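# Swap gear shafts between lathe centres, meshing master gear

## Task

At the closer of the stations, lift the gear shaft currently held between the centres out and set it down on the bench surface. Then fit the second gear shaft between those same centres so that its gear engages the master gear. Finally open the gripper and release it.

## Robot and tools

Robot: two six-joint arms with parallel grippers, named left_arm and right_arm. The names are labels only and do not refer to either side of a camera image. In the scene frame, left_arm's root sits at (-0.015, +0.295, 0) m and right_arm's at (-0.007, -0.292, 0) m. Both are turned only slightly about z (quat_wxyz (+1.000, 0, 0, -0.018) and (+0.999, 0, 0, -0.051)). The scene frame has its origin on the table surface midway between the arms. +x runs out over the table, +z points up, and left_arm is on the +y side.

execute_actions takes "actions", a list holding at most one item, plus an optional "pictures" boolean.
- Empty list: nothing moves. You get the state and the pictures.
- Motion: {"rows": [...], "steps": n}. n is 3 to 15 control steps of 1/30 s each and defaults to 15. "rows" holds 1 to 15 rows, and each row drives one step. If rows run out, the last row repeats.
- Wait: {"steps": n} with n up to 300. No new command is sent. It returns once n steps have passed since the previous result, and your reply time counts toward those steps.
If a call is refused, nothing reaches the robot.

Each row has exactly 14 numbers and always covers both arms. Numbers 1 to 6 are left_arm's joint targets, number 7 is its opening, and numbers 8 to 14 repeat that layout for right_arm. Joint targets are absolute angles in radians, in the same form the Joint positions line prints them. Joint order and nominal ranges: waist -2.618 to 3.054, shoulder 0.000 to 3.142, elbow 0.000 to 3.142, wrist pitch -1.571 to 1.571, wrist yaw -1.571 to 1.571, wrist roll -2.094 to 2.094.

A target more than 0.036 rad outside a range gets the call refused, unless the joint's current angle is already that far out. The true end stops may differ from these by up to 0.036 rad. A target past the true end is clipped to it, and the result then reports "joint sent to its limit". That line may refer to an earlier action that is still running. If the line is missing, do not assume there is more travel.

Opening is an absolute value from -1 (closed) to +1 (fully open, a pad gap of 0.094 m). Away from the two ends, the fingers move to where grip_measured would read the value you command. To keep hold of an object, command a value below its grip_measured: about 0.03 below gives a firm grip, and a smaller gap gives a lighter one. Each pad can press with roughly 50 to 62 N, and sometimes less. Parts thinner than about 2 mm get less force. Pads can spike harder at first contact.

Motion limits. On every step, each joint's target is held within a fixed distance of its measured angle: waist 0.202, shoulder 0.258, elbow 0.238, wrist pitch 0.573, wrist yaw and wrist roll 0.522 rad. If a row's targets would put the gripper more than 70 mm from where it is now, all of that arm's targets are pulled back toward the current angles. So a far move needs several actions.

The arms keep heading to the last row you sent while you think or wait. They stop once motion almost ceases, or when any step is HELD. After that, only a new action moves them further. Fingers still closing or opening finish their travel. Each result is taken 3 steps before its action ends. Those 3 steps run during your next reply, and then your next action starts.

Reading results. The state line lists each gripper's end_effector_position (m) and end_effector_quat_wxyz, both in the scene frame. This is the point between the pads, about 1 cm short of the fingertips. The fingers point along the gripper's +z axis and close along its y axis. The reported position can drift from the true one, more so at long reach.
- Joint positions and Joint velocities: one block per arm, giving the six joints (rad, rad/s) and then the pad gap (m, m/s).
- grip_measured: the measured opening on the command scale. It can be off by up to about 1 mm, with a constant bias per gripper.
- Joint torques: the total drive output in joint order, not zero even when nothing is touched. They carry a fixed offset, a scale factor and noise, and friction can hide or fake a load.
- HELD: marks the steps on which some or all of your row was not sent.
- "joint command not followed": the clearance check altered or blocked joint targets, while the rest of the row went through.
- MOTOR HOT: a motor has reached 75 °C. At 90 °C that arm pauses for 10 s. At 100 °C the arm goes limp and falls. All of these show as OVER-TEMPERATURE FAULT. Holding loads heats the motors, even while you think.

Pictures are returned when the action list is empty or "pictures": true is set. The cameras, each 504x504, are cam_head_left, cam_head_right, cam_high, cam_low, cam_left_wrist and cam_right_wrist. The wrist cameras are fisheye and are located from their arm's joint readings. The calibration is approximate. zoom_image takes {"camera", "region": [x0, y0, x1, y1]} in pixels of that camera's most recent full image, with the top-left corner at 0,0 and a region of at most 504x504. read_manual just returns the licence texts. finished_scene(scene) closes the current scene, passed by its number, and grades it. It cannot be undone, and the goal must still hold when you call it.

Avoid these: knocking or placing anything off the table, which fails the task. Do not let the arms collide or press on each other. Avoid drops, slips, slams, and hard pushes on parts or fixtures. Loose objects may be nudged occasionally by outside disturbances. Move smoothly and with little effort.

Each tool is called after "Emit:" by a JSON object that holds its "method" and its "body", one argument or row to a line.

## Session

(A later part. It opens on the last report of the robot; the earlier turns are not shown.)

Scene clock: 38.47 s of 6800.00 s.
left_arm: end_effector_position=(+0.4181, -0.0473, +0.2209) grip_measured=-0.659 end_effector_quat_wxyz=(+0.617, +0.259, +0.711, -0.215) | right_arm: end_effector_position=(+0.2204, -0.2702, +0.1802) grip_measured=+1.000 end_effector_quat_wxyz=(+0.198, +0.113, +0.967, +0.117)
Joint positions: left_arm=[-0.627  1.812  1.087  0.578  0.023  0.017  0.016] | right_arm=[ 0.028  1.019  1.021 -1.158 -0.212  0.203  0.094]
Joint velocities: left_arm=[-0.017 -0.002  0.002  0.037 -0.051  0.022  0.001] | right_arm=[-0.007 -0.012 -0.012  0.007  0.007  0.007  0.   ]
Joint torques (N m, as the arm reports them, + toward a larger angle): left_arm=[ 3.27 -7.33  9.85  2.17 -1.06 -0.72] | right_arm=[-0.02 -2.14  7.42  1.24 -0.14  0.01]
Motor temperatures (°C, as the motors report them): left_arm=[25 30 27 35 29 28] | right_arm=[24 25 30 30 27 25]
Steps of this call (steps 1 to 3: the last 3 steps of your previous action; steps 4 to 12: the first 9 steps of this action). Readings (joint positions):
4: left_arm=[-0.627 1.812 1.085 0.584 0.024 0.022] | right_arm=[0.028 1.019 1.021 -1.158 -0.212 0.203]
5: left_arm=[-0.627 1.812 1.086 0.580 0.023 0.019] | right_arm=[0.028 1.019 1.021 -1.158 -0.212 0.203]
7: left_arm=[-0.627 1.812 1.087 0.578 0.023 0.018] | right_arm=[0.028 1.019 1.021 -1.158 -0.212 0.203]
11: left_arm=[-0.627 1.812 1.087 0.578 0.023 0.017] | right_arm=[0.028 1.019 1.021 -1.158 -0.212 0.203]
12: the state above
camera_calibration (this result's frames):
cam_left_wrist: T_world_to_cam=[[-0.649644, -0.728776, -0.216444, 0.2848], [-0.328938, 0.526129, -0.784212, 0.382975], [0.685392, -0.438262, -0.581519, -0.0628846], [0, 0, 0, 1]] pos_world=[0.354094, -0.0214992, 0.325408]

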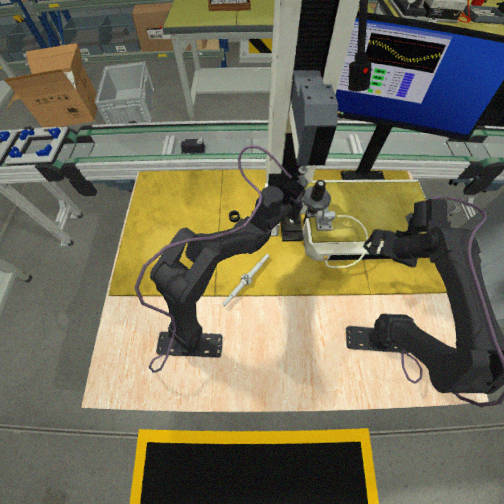

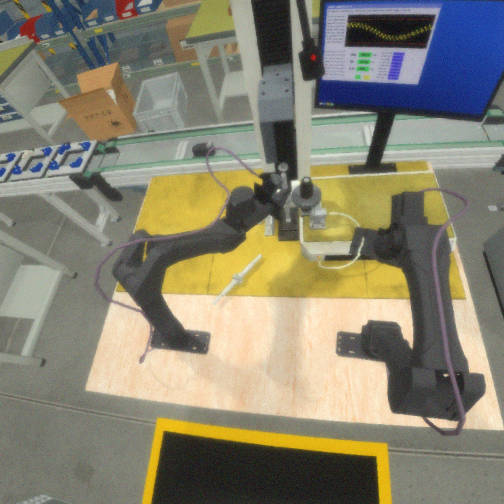

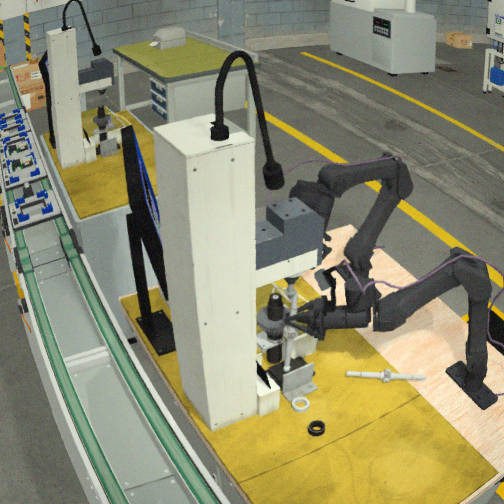

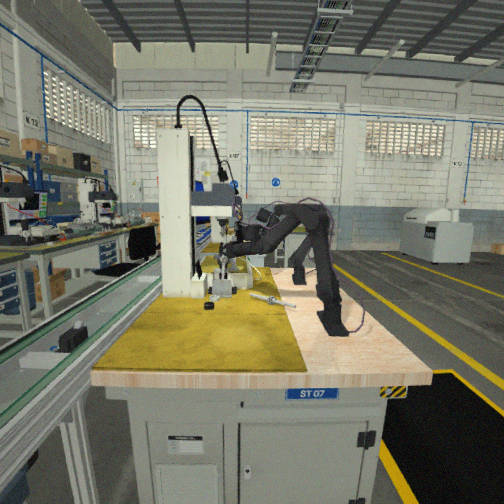

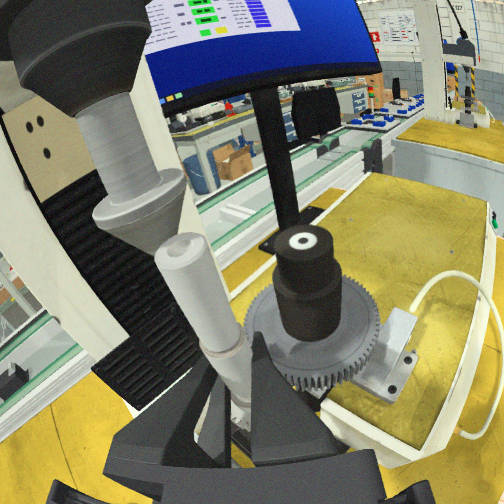

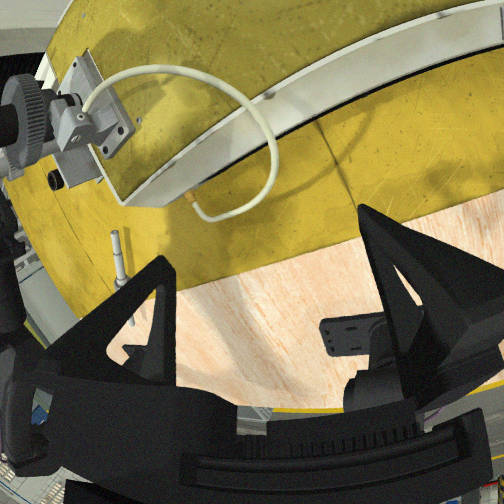

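Pulse.

Emit:
{"method": "execute_actions", "body": {
  "actions": [
    {"rows":[[-0.565,1.865,1.14,0.58,-0.16,-0.11,-0.9,0.028,1.019,1.021,-1.158,-0.212,0.203,1],[-0.565,1.865,1.14,0.58,-0.16,-0.11,-0.9,0.028,1.019,1.021,-1.158,-0.212,0.203,1],[-0.565,1.865,1.14,0.58,-0.16,-0.11,-0.9,0.028,1.019,1.021,-1.158,-0.212,0.203,1],[-0.61,1.865,1.14,0.58,-0.02,-0.03,-0.9,0.028,1.019,1.021,-1.158,-0.212,0.203,1]],"steps":10}
  ],
  "pictures": true
}}

Scene clock: 38.80 s of 6800.00 s.
left_arm: end_effector_position=(+0.4190, -0.0461, +0.2205) grip_measured=-0.659 end_effector_quat_wxyz=(+0.616, +0.253, +0.714, -0.215) | right_arm: end_effector_position=(+0.2204, -0.2702, +0.1802) grip_measured=+1.000 end_effector_quat_wxyz=(+0.198, +0.113, +0.967, +0.117)
Joint positions: left_arm=[-0.627  1.812  1.087  0.576  0.014  0.005  0.016] | right_arm=[ 0.028  1.019  1.021 -1.158 -0.212  0.203  0.094]
Joint velocities: left_arm=[-0.012 -0.002 -0.007  0.007 -0.007  0.051  0.001] | right_arm=[ 0.017  0.002 -0.007  0.022 -0.022 -0.11   0.   ]
Joint torques (N m, as the arm reports them, + toward a larger angle): left_arm=[ 1.46 -6.9   9.81  2.22 -0.35 -0.31] | right_arm=[-0.01 -2.13  7.42  1.24 -0.14  0.02]
Motor temperatures (°C, as the motors report them): left_arm=[25 30 27 35 29 28] | right_arm=[24 25 30 30 27 25]
Steps of this call (steps 1 to 3: the last 3 steps of your previous action; steps 4 to 10: the first 7 steps of this action). Readings (joint positions):
4: left_arm=[-0.626 1.812 1.087 0.578 0.018 0.011] | right_arm=[0.028 1.019 1.021 -1.158 -0.212 0.203]
5: left_arm=[-0.626 1.812 1.087 0.577 0.014 0.006] | right_arm=[0.028 1.019 1.021 -1.158 -0.212 0.203]
7: left_arm=[-0.627 1.812 1.087 0.576 0.012 0.002] | right_arm=[0.028 1.019 1.021 -1.158 -0.212 0.203]
10: the state above
camera_calibration (this result's frames):
cam_left_wrist: T_world_to_cam=[[-0.643357, -0.737244, -0.206306, 0.280906], [-0.340612, 0.516991, -0.785305, 0.387057], [0.68562, -0.434962, -0.583724, -0.0626542], [0, 0, 0, 1]] pos_world=[0.355516, -0.0202607, 0.325338]

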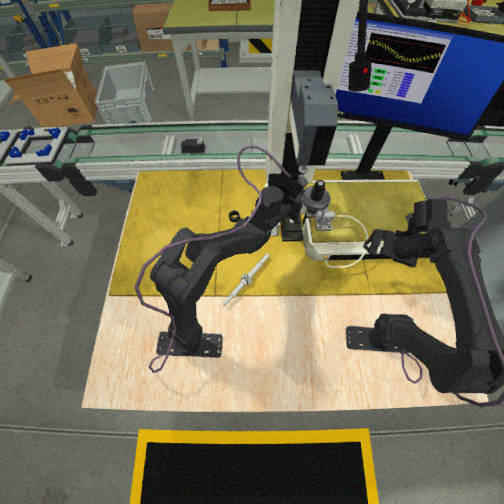

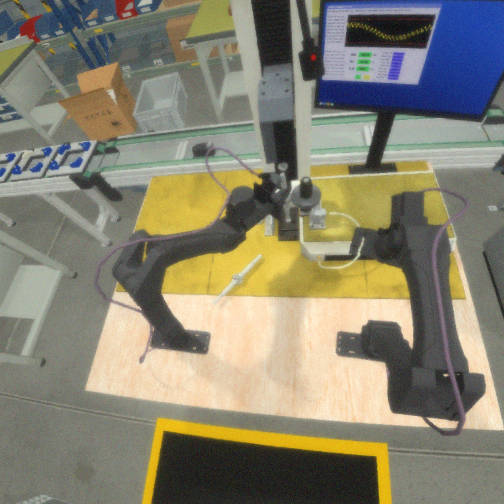

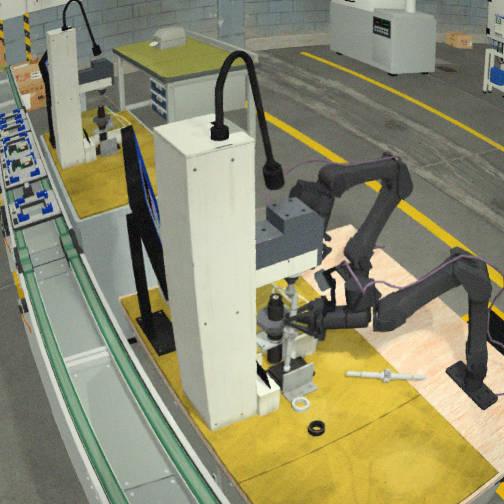

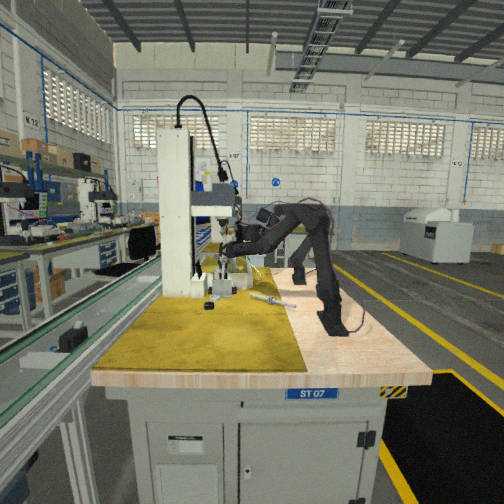

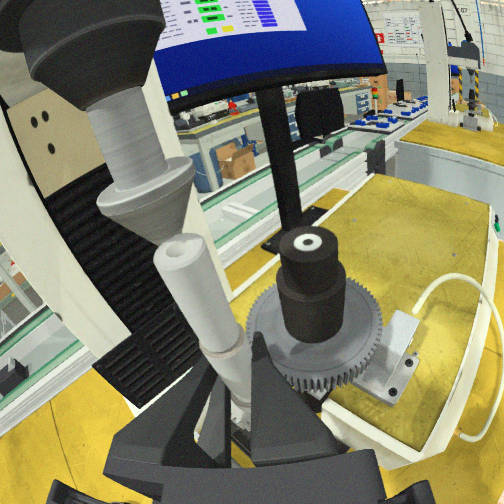

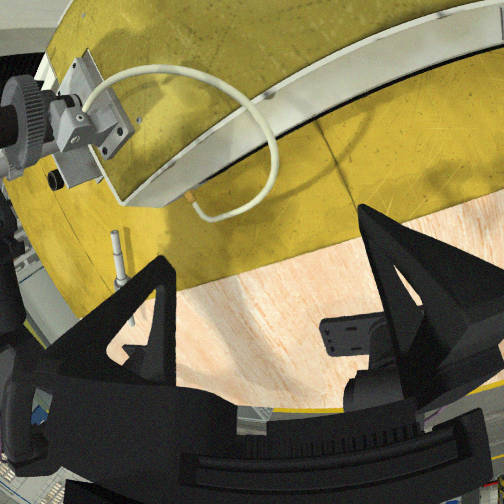

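Progress. Forward pulse with left bias.

Emit:
{"method": "execute_actions", "body": {
  "actions": [
    {"rows":[[-0.58,1.9,1.185,0.58,-0.1,-0.08,-0.9,0.028,1.019,1.021,-1.158,-0.212,0.203,1],[-0.58,1.9,1.185,0.58,-0.1,-0.08,-0.9,0.028,1.019,1.021,-1.158,-0.212,0.203,1],[-0.62,1.86,1.135,0.58,0.0,-0.01,-0.9,0.028,1.019,1.021,-1.158,-0.212,0.203,1]],"steps":10}
  ],
  "pictures": true
}}

Scene clock: 39.13 s of 6800.00 s.
left_arm: end_effector_position=(+0.4204, -0.0477, +0.2207) grip_measured=-0.659 end_effector_quat_wxyz=(+0.614, +0.255, +0.716, -0.214) | right_arm: end_effector_position=(+0.2204, -0.2702, +0.1802) grip_measured=+1.000 end_effector_quat_wxyz=(+0.198, +0.113, +0.967, +0.117)
Joint positions: left_arm=[-0.628  1.817  1.101  0.56   0.015  0.009  0.016] | right_arm=[ 0.028  1.019  1.021 -1.158 -0.212  0.203  0.094]
Joint velocities: left_arm=[-0.017 -0.017 -0.002 -0.022 -0.007  0.037  0.   ] | right_arm=[-0.012 -0.012 -0.002 -0.037  0.022 -0.007  0.   ]
Joint torques (N m, as the arm reports them, + toward a larger angle): left_arm=[ 0.63 -7.74  8.55  2.35 -0.19 -0.21] | right_arm=[-0.01 -2.14  7.43  1.25 -0.15  0.02]
Motor temperatures (°C, as the motors report them): left_arm=[25 30 27 35 29 28] | right_arm=[24 25 30 30 27 25]
Steps of this call (steps 1 to 3: the last 3 steps of your previous action; steps 4 to 10: the first 7 steps of this action). Readings (joint positions):
4: left_arm=[-0.626 1.813 1.092 0.572 0.011 0.002] | right_arm=[0.028 1.019 1.021 -1.158 -0.212 0.203]
5: left_arm=[-0.626 1.816 1.099 0.563 0.010 -0.000] | right_arm=[0.028 1.019 1.021 -1.158 -0.212 0.203]
7: left_arm=[-0.628 1.817 1.101 0.560 0.014 0.007] | right_arm=[0.028 1.019 1.021 -1.158 -0.212 0.203]
10: the state above
camera_calibration (this result's frames):
cam_left_wrist: T_world_to_cam=[[-0.64549, -0.734485, -0.209464, 0.282366], [-0.341761, 0.523023, -0.780799, 0.388212], [0.683039, -0.432411, -0.588624, -0.0618464], [0, 0, 0, 1]] pos_world=[0.357183, -0.0223935, 0.325856]

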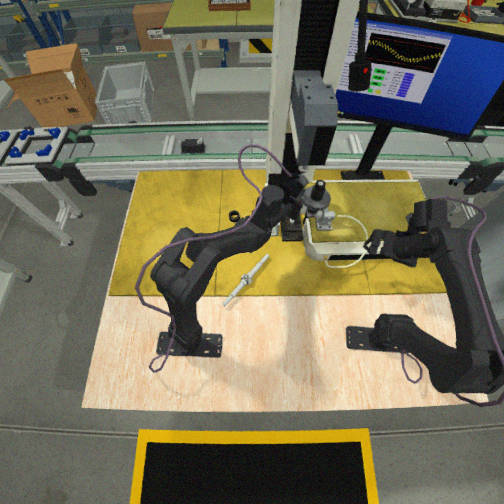

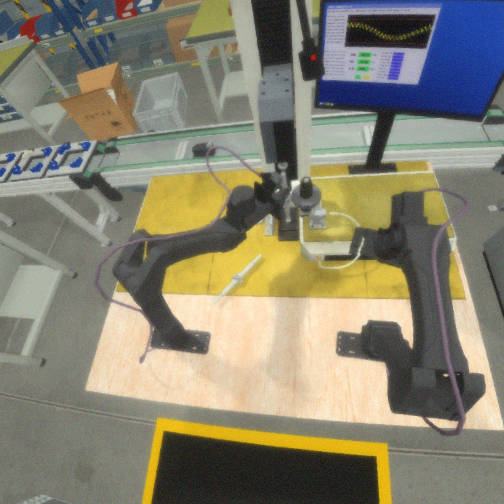

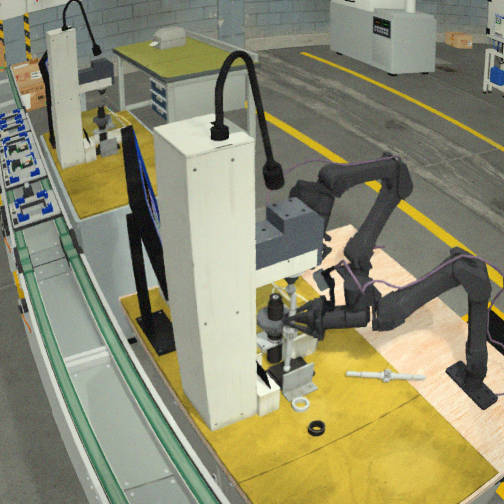

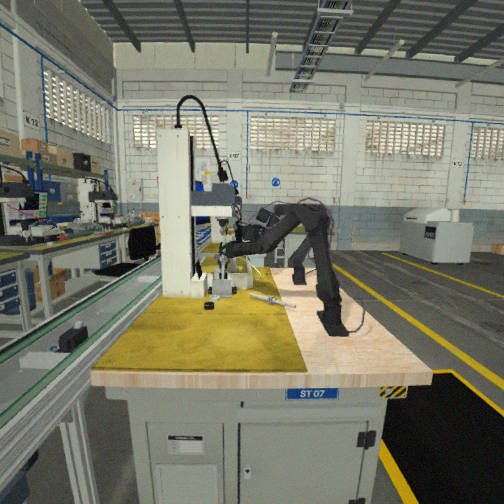

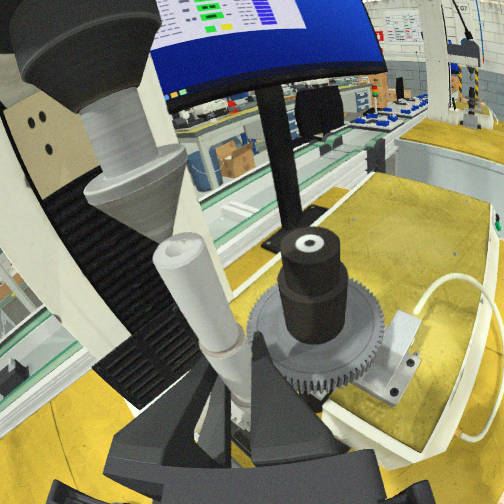

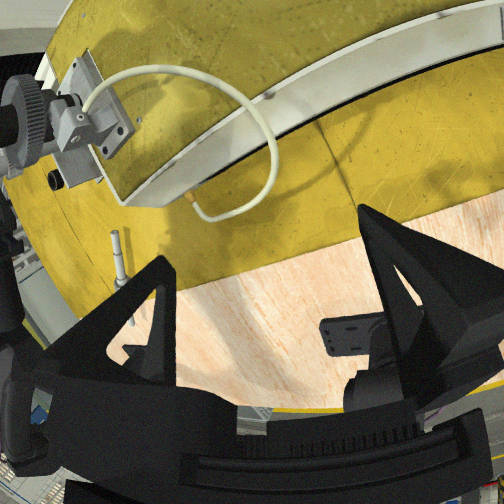

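Emit:
{"method": "execute_actions", "body": {
  "actions": [
    {"rows":[[-0.555,1.87,1.15,0.57,-0.18,-0.13,-0.9,0.028,1.019,1.021,-1.158,-0.212,0.203,1],[-0.555,1.87,1.15,0.57,-0.18,-0.13,-0.9,0.028,1.019,1.021,-1.158,-0.212,0.203,1],[-0.555,1.87,1.15,0.57,-0.18,-0.13,-0.9,0.028,1.019,1.021,-1.158,-0.212,0.203,1],[-0.61,1.86,1.14,0.57,-0.02,-0.03,-0.9,0.028,1.019,1.021,-1.158,-0.212,0.203,1]],"steps":10}
  ],
  "pictures": true
}}

Scene clock: 39.47 s of 6800.00 s.
left_arm: end_effector_position=(+0.4306, -0.0388, +0.2209) grip_measured=-0.659 end_effector_quat_wxyz=(+0.612, +0.216, +0.728, -0.221) | right_arm: end_effector_position=(+0.2204, -0.2702, +0.1802) grip_measured=+1.000 end_effector_quat_wxyz=(+0.198, +0.113, +0.967, +0.117)
Joint positions: left_arm=[-0.612  1.826  1.112  0.561 -0.012 -0.06   0.016] | right_arm=[ 0.028  1.019  1.021 -1.158 -0.212  0.203  0.094]
Joint velocities: left_arm=[ 0.017  0.046  0.056  0.022  0.037 -0.125  0.   ] | right_arm=[-0.017 -0.007 -0.007  0.007  0.095  0.037  0.   ]
Joint torques (N m, as the arm reports them, + toward a larger angle): left_arm=[ 0.23 -8.87  7.97  2.27 -0.1   0.38] | right_arm=[-0.02 -2.14  7.43  1.24 -0.14  0.02]
Motor temperatures (°C, as the motors report them): left_arm=[25 30 27 35 29 28] | right_arm=[24 25 30 30 27 25]
Steps of this call (steps 1 to 3: the last 3 steps of your previous action; steps 4 to 10: the first 7 steps of this action). Readings (joint positions):
4: left_arm=[-0.625 1.817 1.101 0.560 0.006 -0.003] | right_arm=[0.028 1.019 1.021 -1.158 -0.212 0.203]
5: left_arm=[-0.625 1.817 1.101 0.559 -0.000 -0.014] | right_arm=[0.028 1.019 1.021 -1.158 -0.212 0.203]
7: left_arm=[-0.620 1.817 1.102 0.560 -0.020 -0.038] | right_arm=[0.028 1.019 1.021 -1.158 -0.212 0.203]
10: the state above
camera_calibration (this result's frames):
cam_left_wrist: T_world_to_cam=[[-0.612379, -0.776931, -0.146187, 0.265677], [-0.397509, 0.462443, -0.792549, 0.411443], [0.683358, -0.42723, -0.592027, -0.0640577], [0, 0, 0, 1]] pos_world=[0.370022, -0.0112232, 0.327003]

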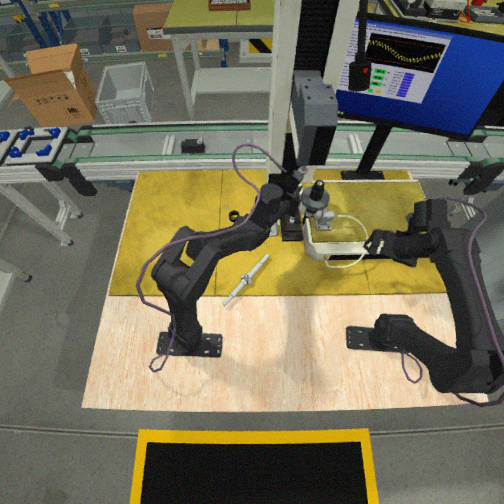

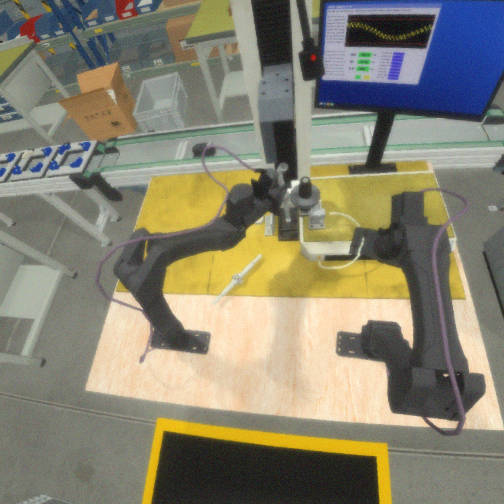

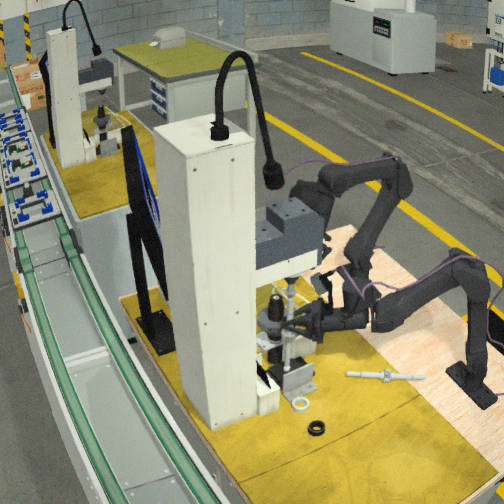

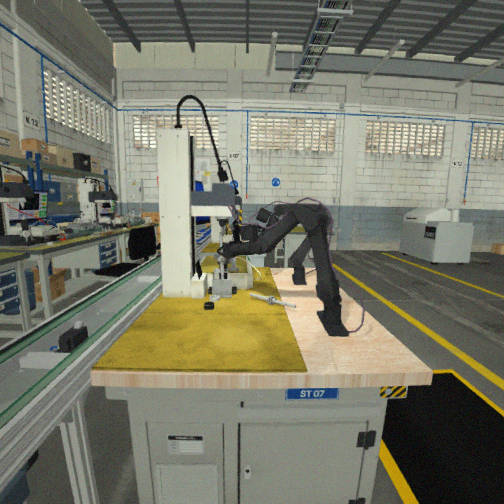

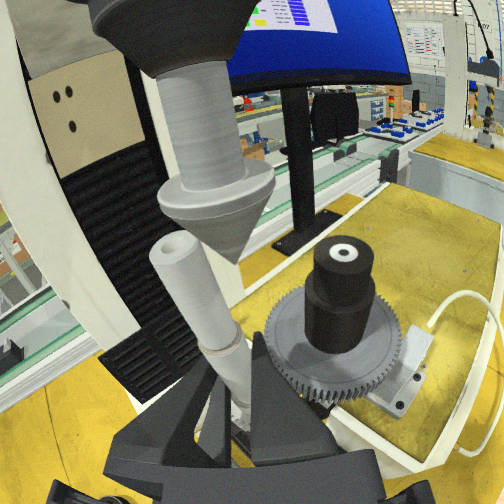

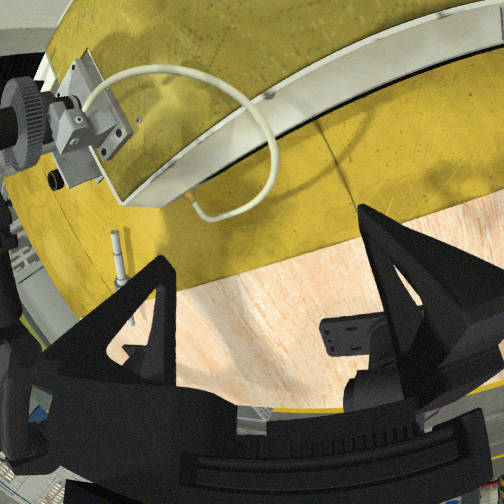

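Emit:
{"method": "execute_actions", "body": {
  "actions": [
    {"rows":[[-0.61,1.77,1.02,0.66,-0.02,-0.06,-0.9,0.028,1.019,1.021,-1.158,-0.212,0.203,1]],"steps":12}
  ]
}}

Emit:
{"method": "execute_actions", "body": {
  "actions": [
    {"rows":[[-0.635,1.77,1.02,0.66,0.03,0.0,-0.9,0.028,1.019,1.021,-1.158,-0.212,0.203,1]],"steps":13}
  ]
}}

Emit:
{"method": "execute_actions", "body": {
  "actions": [
    {"rows":[[-0.626,1.85,1.13,0.58,0.012,-0.006,-0.9,0.028,1.019,1.021,-1.158,-0.212,0.203,1]],"steps":12}
  ],
  "pictures": true
}}

Scene clock: 39.87 s of 6800.00 s.
left_arm: end_effector_position=(+0.4209, -0.0316, +0.2211) grip_measured=-0.659 end_effector_quat_wxyz=(+0.624, +0.210, +0.717, -0.228) | right_arm: end_effector_position=(+0.2204, -0.2702, +0.1802) grip_measured=+1.000 end_effector_quat_wxyz=(+0.198, +0.113, +0.967, +0.117)
Joint positions: left_arm=[-0.612  1.797  1.035  0.644 -0.012 -0.067  0.016] | right_arm=[ 0.028  1.019  1.021 -1.158 -0.212  0.203  0.094]
Joint velocities: left_arm=[ 0.007  0.007 -0.017  0.125 -0.022 -0.037 -0.   ] | right_arm=[ 0.002 -0.007 -0.007 -0.022  0.007  0.051  0.   ]
Joint torques (N m, as the arm reports them, + toward a larger angle): left_arm=[  0.15 -13.76   5.5    2.27  -0.08   0.11] | right_arm=[-0.03 -2.13  7.43  1.24 -0.14  0.01]
Motor temperatures (°C, as the motors report them): left_arm=[25 30 27 35 29 28] | right_arm=[24 25 30 30 27 25]
Steps of this call (steps 1 to 3: the last 3 steps of your previous action; steps 4 to 12: the first 9 steps of this action). Readings (joint positions):
4: left_arm=[-0.612 1.823 1.102 0.573 -0.012 -0.065] | right_arm=[0.028 1.019 1.021 -1.158 -0.212 0.203]
5: left_arm=[-0.612 1.812 1.078 0.595 -0.012 -0.066] | right_arm=[0.028 1.019 1.021 -1.158 -0.212 0.203]
7: left_arm=[-0.612 1.797 1.046 0.623 -0.012 -0.067] | right_arm=[0.028 1.019 1.021 -1.158 -0.212 0.203]
11: left_arm=[-0.612 1.797 1.036 0.643 -0.012 -0.067] | right_arm=[0.028 1.019 1.021 -1.158 -0.212 0.203]
12: the state above

Scene clock: 40.30 s of 6800.00 s.
left_arm: end_effector_position=(+0.4152, -0.0391, +0.2214) grip_measured=-0.659 end_effector_quat_wxyz=(+0.627, +0.241, +0.707, -0.221) | right_arm: end_effector_position=(+0.2204, -0.2702, +0.1802) grip_measured=+1.000 end_effector_quat_wxyz=(+0.198, +0.113, +0.967, +0.117)
Joint positions: left_arm=[-0.623  1.797  1.034  0.647  0.01  -0.01   0.016] | right_arm=[ 0.028  1.019  1.021 -1.158 -0.212  0.203  0.094]
Joint velocities: left_arm=[-0.012  0.002  0.007  0.022 -0.007 -0.007 -0.001] | right_arm=[ 0.007 -0.002 -0.007  0.037  0.081 -0.037  0.   ]
Joint torques (N m, as the arm reports them, + toward a larger angle): left_arm=[ -1.1  -13.6    5.32   2.28   0.18   0.1 ] | right_arm=[-0.02 -2.15  7.4   1.24 -0.14  0.02]
Motor temperatures (°C, as the motors report them): left_arm=[25 30 27 35 29 28] | right_arm=[24 25 30 30 27 25]
Steps of this call (steps 1 to 3: the last 3 steps of your previous action; steps 4 to 13: the first 10 steps of this action). Readings (joint positions):
4: left_arm=[-0.613 1.797 1.034 0.646 -0.007 -0.061] | right_arm=[0.028 1.019 1.021 -1.158 -0.212 0.203]
5: left_arm=[-0.615 1.797 1.034 0.646 -0.003 -0.052] | right_arm=[0.028 1.019 1.021 -1.158 -0.212 0.203]
7: left_arm=[-0.620 1.797 1.034 0.647 0.001 -0.032] | right_arm=[0.028 1.019 1.021 -1.158 -0.212 0.203]
11: left_arm=[-0.623 1.797 1.034 0.647 0.007 -0.013] | right_arm=[0.028 1.019 1.021 -1.158 -0.212 0.203]
13: the state above

Scene clock: 40.70 s of 6800.00 s.
left_arm: end_effector_position=(+0.4207, -0.0426, +0.2203) grip_measured=-0.660 end_effector_quat_wxyz=(+0.620, +0.242, +0.713, -0.218) | right_arm: end_effector_position=(+0.2204, -0.2702, +0.1802) grip_measured=+1.000 end_effector_quat_wxyz=(+0.198, +0.113, +0.967, +0.117)
Joint positions: left_arm=[-0.622  1.814  1.074  0.604  0.009 -0.01   0.016] | right_arm=[ 0.028  1.019  1.021 -1.158 -0.212  0.203  0.094]
Joint velocities: left_arm=[ 0.007  0.032 -0.012  0.022 -0.022  0.066 -0.001] | right_arm=[-0.002  0.002 -0.007 -0.007 -0.081 -0.007  0.   ]
Joint torques (N m, as the arm reports them, + toward a larger angle): left_arm=[-0.39 -8.32 10.01  1.9   0.02  0.05] | right_arm=[-0.03 -2.13  7.44  1.24 -0.14  0.02]
Motor temperatures (°C, as the motors report them): left_arm=[25 30 27 35 28 28] | right_arm=[24 25 30 30 27 25]
Steps of this call (steps 1 to 3: the last 3 steps of your previous action; steps 4 to 12: the first 9 steps of this action). Readings (joint positions):
4: left_arm=[-0.623 1.801 1.043 0.639 0.012 -0.007] | right_arm=[0.028 1.019 1.021 -1.158 -0.212 0.203]
5: left_arm=[-0.623 1.811 1.063 0.624 0.009 -0.007] | right_arm=[0.028 1.019 1.021 -1.158 -0.212 0.203]
7: left_arm=[-0.622 1.814 1.073 0.605 0.009 -0.009] | right_arm=[0.028 1.019 1.021 -1.158 -0.212 0.203]
11: left_arm=[-0.622 1.814 1.074 0.604 0.009 -0.010] | right_arm=[0.028 1.019 1.021 -1.158 -0.212 0.203]
12: the state above
camera_calibration (this result's frames):
cam_left_wrist: T_world_to_cam=[[-0.633867, -0.74892, -0.193211, 0.277178], [-0.345682, 0.497787, -0.795432, 0.389177], [0.691893, -0.437409, -0.574419, -0.0672253], [0, 0, 0, 1]] pos_world=[0.356738, -0.015548, 0.324502]

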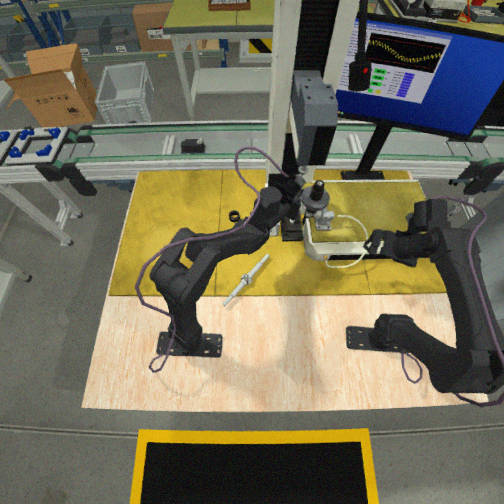

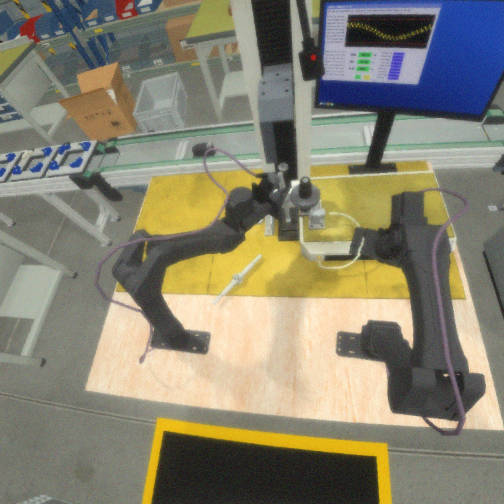

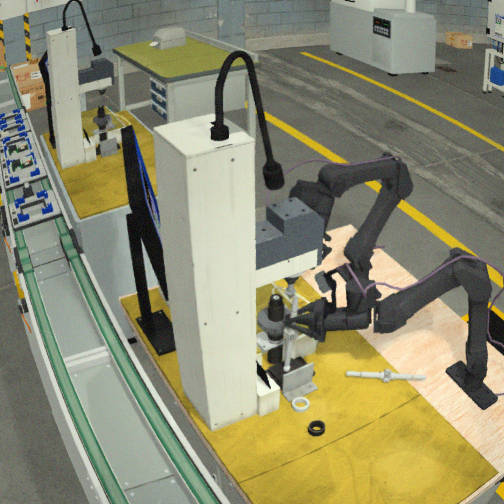

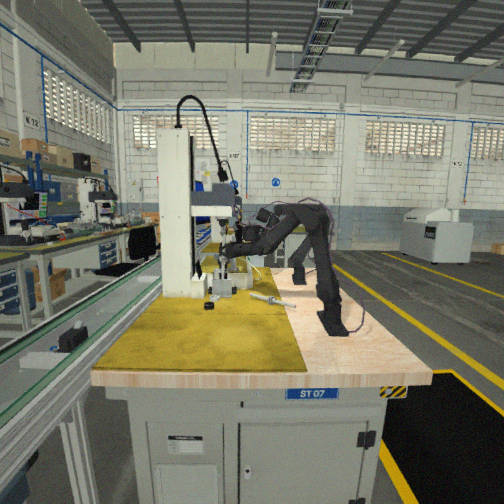

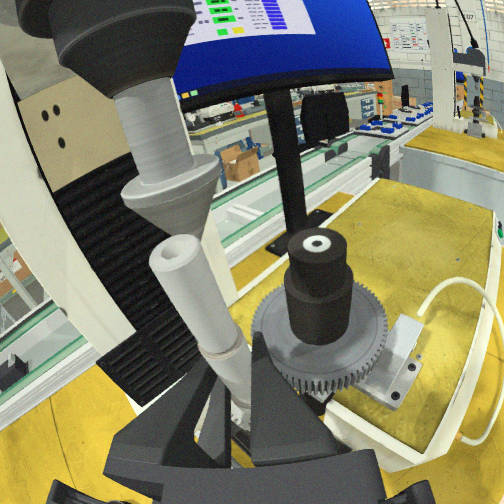

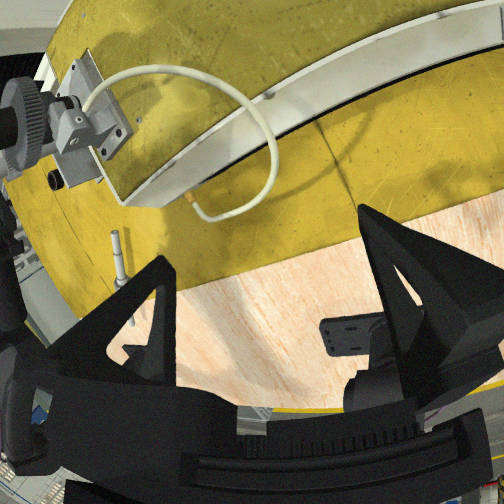

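Emit:
{"method": "execute_actions", "body": {
  "actions": [
    {"rows":[[-0.632,1.9,1.185,0.58,0.03,0.005,-0.9,0.028,1.019,1.021,-1.158,-0.212,0.203,1],[-0.632,1.9,1.185,0.58,0.03,0.005,-0.9,0.028,1.019,1.021,-1.158,-0.212,0.203,1],[-0.628,1.86,1.135,0.58,0.015,-0.005,-0.9,0.028,1.019,1.021,-1.158,-0.212,0.203,1]],"steps":10}
  ],
  "pictures": true
}}

Scene clock: 41.03 s of 6800.00 s.
left_arm: end_effector_position=(+0.4225, -0.0440, +0.2207) grip_measured=-0.660 end_effector_quat_wxyz=(+0.616, +0.244, +0.717, -0.217) | right_arm: end_effector_position=(+0.2204, -0.2702, +0.1802) grip_measured=+1.000 end_effector_quat_wxyz=(+0.198, +0.113, +0.967, +0.117)
Joint positions: left_arm=[-0.622  1.817  1.093  0.575  0.009 -0.01   0.016] | right_arm=[ 0.028  1.019  1.021 -1.158 -0.212  0.203  0.094]
Joint velocities: left_arm=[-0.002 -0.007  0.012 -0.051  0.037  0.022  0.   ] | right_arm=[-0.007  0.017 -0.007 -0.022 -0.051  0.066  0.   ]
Joint torques (N m, as the arm reports them, + toward a larger angle): left_arm=[-0.59 -7.83  9.12  2.2   0.04  0.06] | right_arm=[-0.02 -2.14  7.42  1.24 -0.14  0.02]
Motor temperatures (°C, as the motors report them): left_arm=[25 30 27 35 28 28] | right_arm=[24 25 30 30 27 25]
Steps of this call (steps 1 to 3: the last 3 steps of your previous action; steps 4 to 10: the first 7 steps of this action). Readings (joint positions):
4: left_arm=[-0.622 1.814 1.080 0.597 0.009 -0.010] | right_arm=[0.028 1.019 1.021 -1.158 -0.212 0.203]
5: left_arm=[-0.622 1.816 1.090 0.582 0.009 -0.010] | right_arm=[0.028 1.019 1.021 -1.158 -0.212 0.203]
7: left_arm=[-0.622 1.817 1.093 0.575 0.009 -0.010] | right_arm=[0.028 1.019 1.021 -1.158 -0.212 0.203]
10: the state above
camera_calibration (this result's frames):
cam_left_wrist: T_world_to_cam=[[-0.635732, -0.747481, -0.192657, 0.278095], [-0.353335, 0.503693, -0.78832, 0.39275], [0.686294, -0.433088, -0.584325, -0.0640081], [0, 0, 0, 1]] pos_world=[0.359495, -0.0176754, 0.325788]

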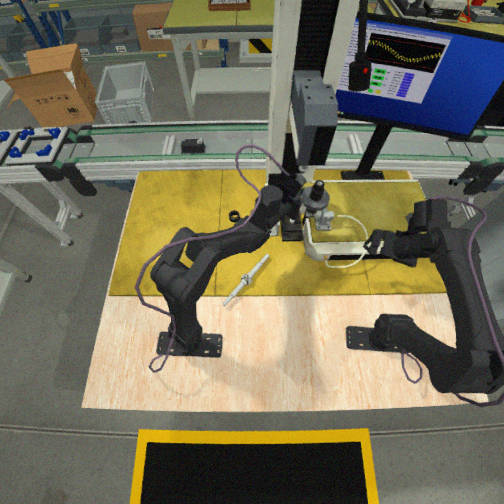

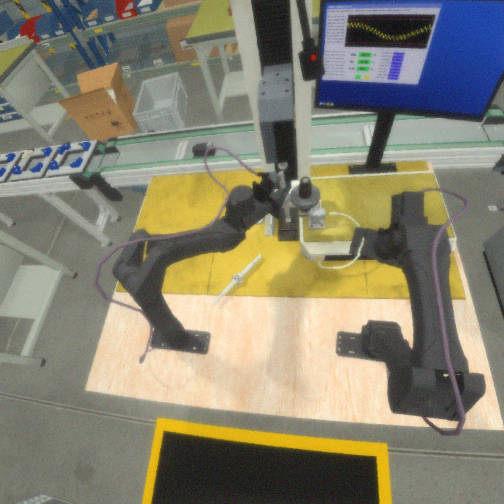

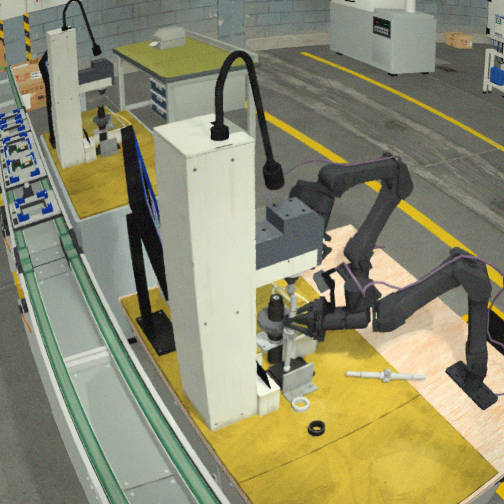

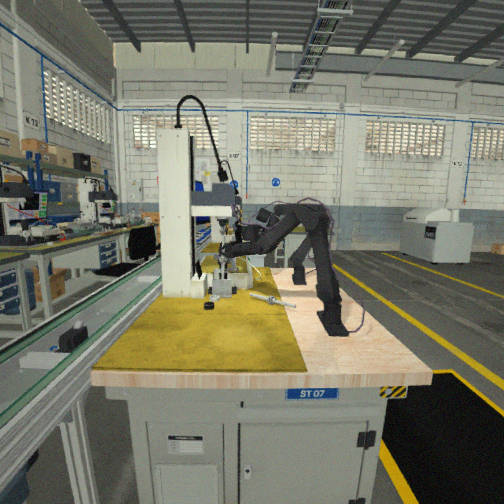

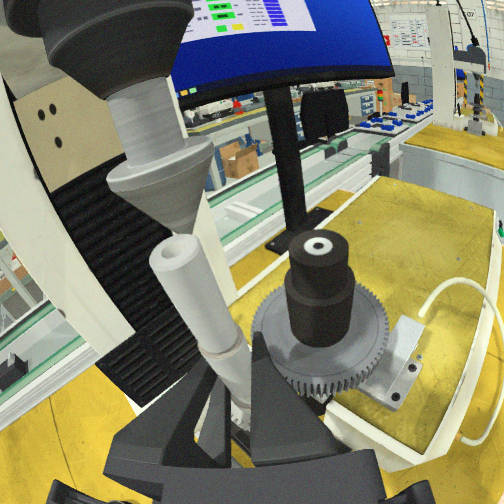

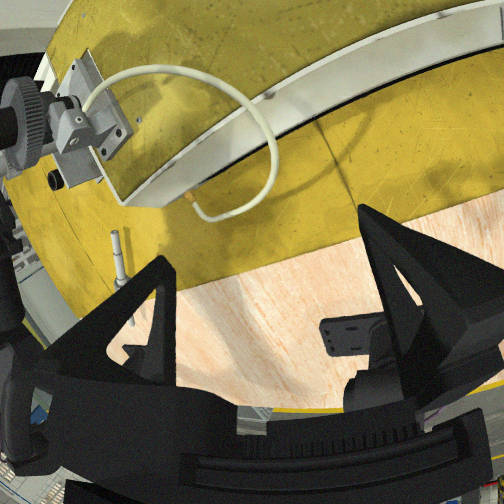

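Emit:
{"method": "execute_actions", "body": {
  "actions": [
    {"rows":[[-0.632,1.905,1.195,0.58,0.03,0.005,-0.9,0.028,1.019,1.021,-1.158,-0.212,0.203,1],[-0.632,1.905,1.195,0.58,0.03,0.005,-0.9,0.028,1.019,1.021,-1.158,-0.212,0.203,1],[-0.628,1.86,1.14,0.58,0.015,-0.005,-0.9,0.028,1.019,1.021,-1.158,-0.212,0.203,1]],"steps":10}
  ],
  "pictures": true
}}

Scene clock: 41.37 s of 6800.00 s.
left_arm: end_effector_position=(+0.4242, -0.0449, +0.2205) grip_measured=-0.660 end_effector_quat_wxyz=(+0.613, +0.243, +0.720, -0.216) | right_arm: end_effector_position=(+0.2204, -0.2702, +0.1802) grip_measured=+1.000 end_effector_quat_wxyz=(+0.198, +0.113, +0.967, +0.117)
Joint positions: left_arm=[-0.622  1.821  1.107  0.557  0.007 -0.012  0.016] | right_arm=[ 0.028  1.019  1.021 -1.158 -0.212  0.203  0.094]
Joint velocities: left_arm=[-0.007  0.007  0.012 -0.051 -0.037 -0.022  0.   ] | right_arm=[-0.002 -0.002 -0.007  0.007  0.022 -0.037  0.   ]
Joint torques (N m, as the arm reports them, + toward a larger angle): left_arm=[-0.66 -8.21  8.51  2.38  0.08  0.08] | right_arm=[-0.01 -2.14  7.44  1.24 -0.13  0.02]
Motor temperatures (°C, as the motors report them): left_arm=[25 30 27 35 28 28] | right_arm=[24 25 30 30 27 25]
Steps of this call (steps 1 to 3: the last 3 steps of your previous action; steps 4 to 10: the first 7 steps of this action). Readings (joint positions):
4: left_arm=[-0.622 1.818 1.099 0.571 0.009 -0.010] | right_arm=[0.028 1.019 1.021 -1.158 -0.212 0.203]
5: left_arm=[-0.622 1.820 1.106 0.561 0.009 -0.010] | right_arm=[0.028 1.019 1.021 -1.158 -0.212 0.203]
7: left_arm=[-0.622 1.821 1.107 0.557 0.007 -0.011] | right_arm=[0.028 1.019 1.021 -1.158 -0.212 0.203]
10: the state above
camera_calibration (this result's frames):
cam_left_wrist: T_world_to_cam=[[-0.635625, -0.748171, -0.190315, 0.277885], [-0.360879, 0.50589, -0.783481, 0.395869], [0.682456, -0.42932, -0.591555, -0.0622944], [0, 0, 0, 1]] pos_world=[0.362005, -0.019105, 0.326191]

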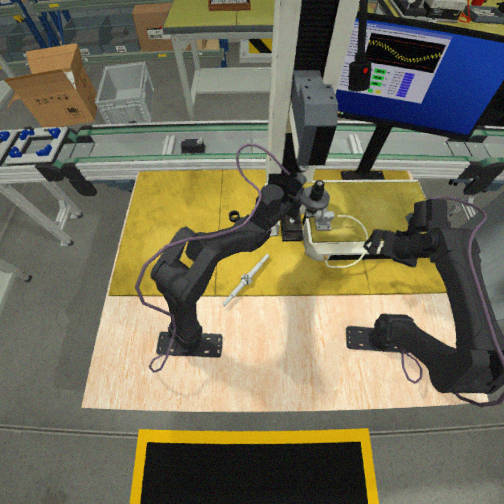

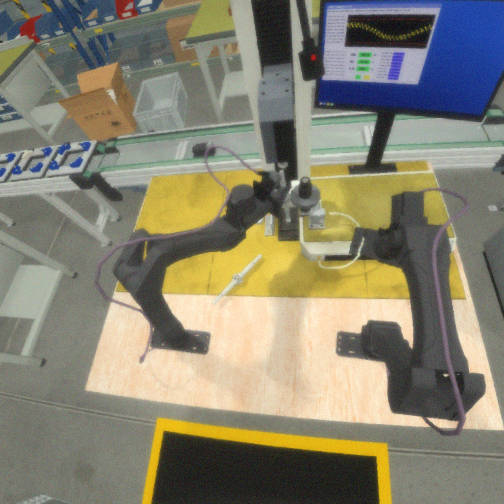

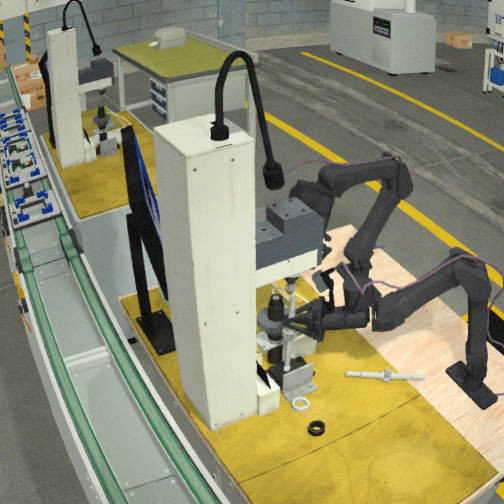

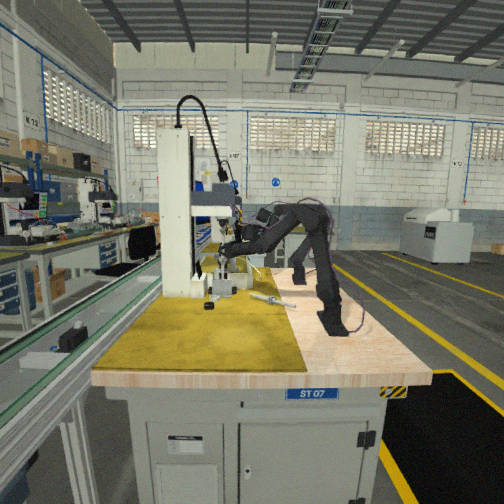

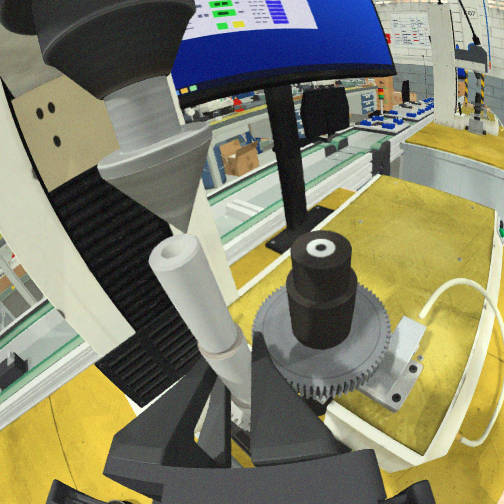

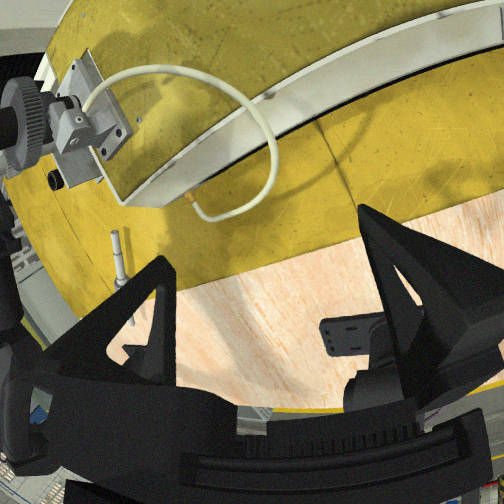

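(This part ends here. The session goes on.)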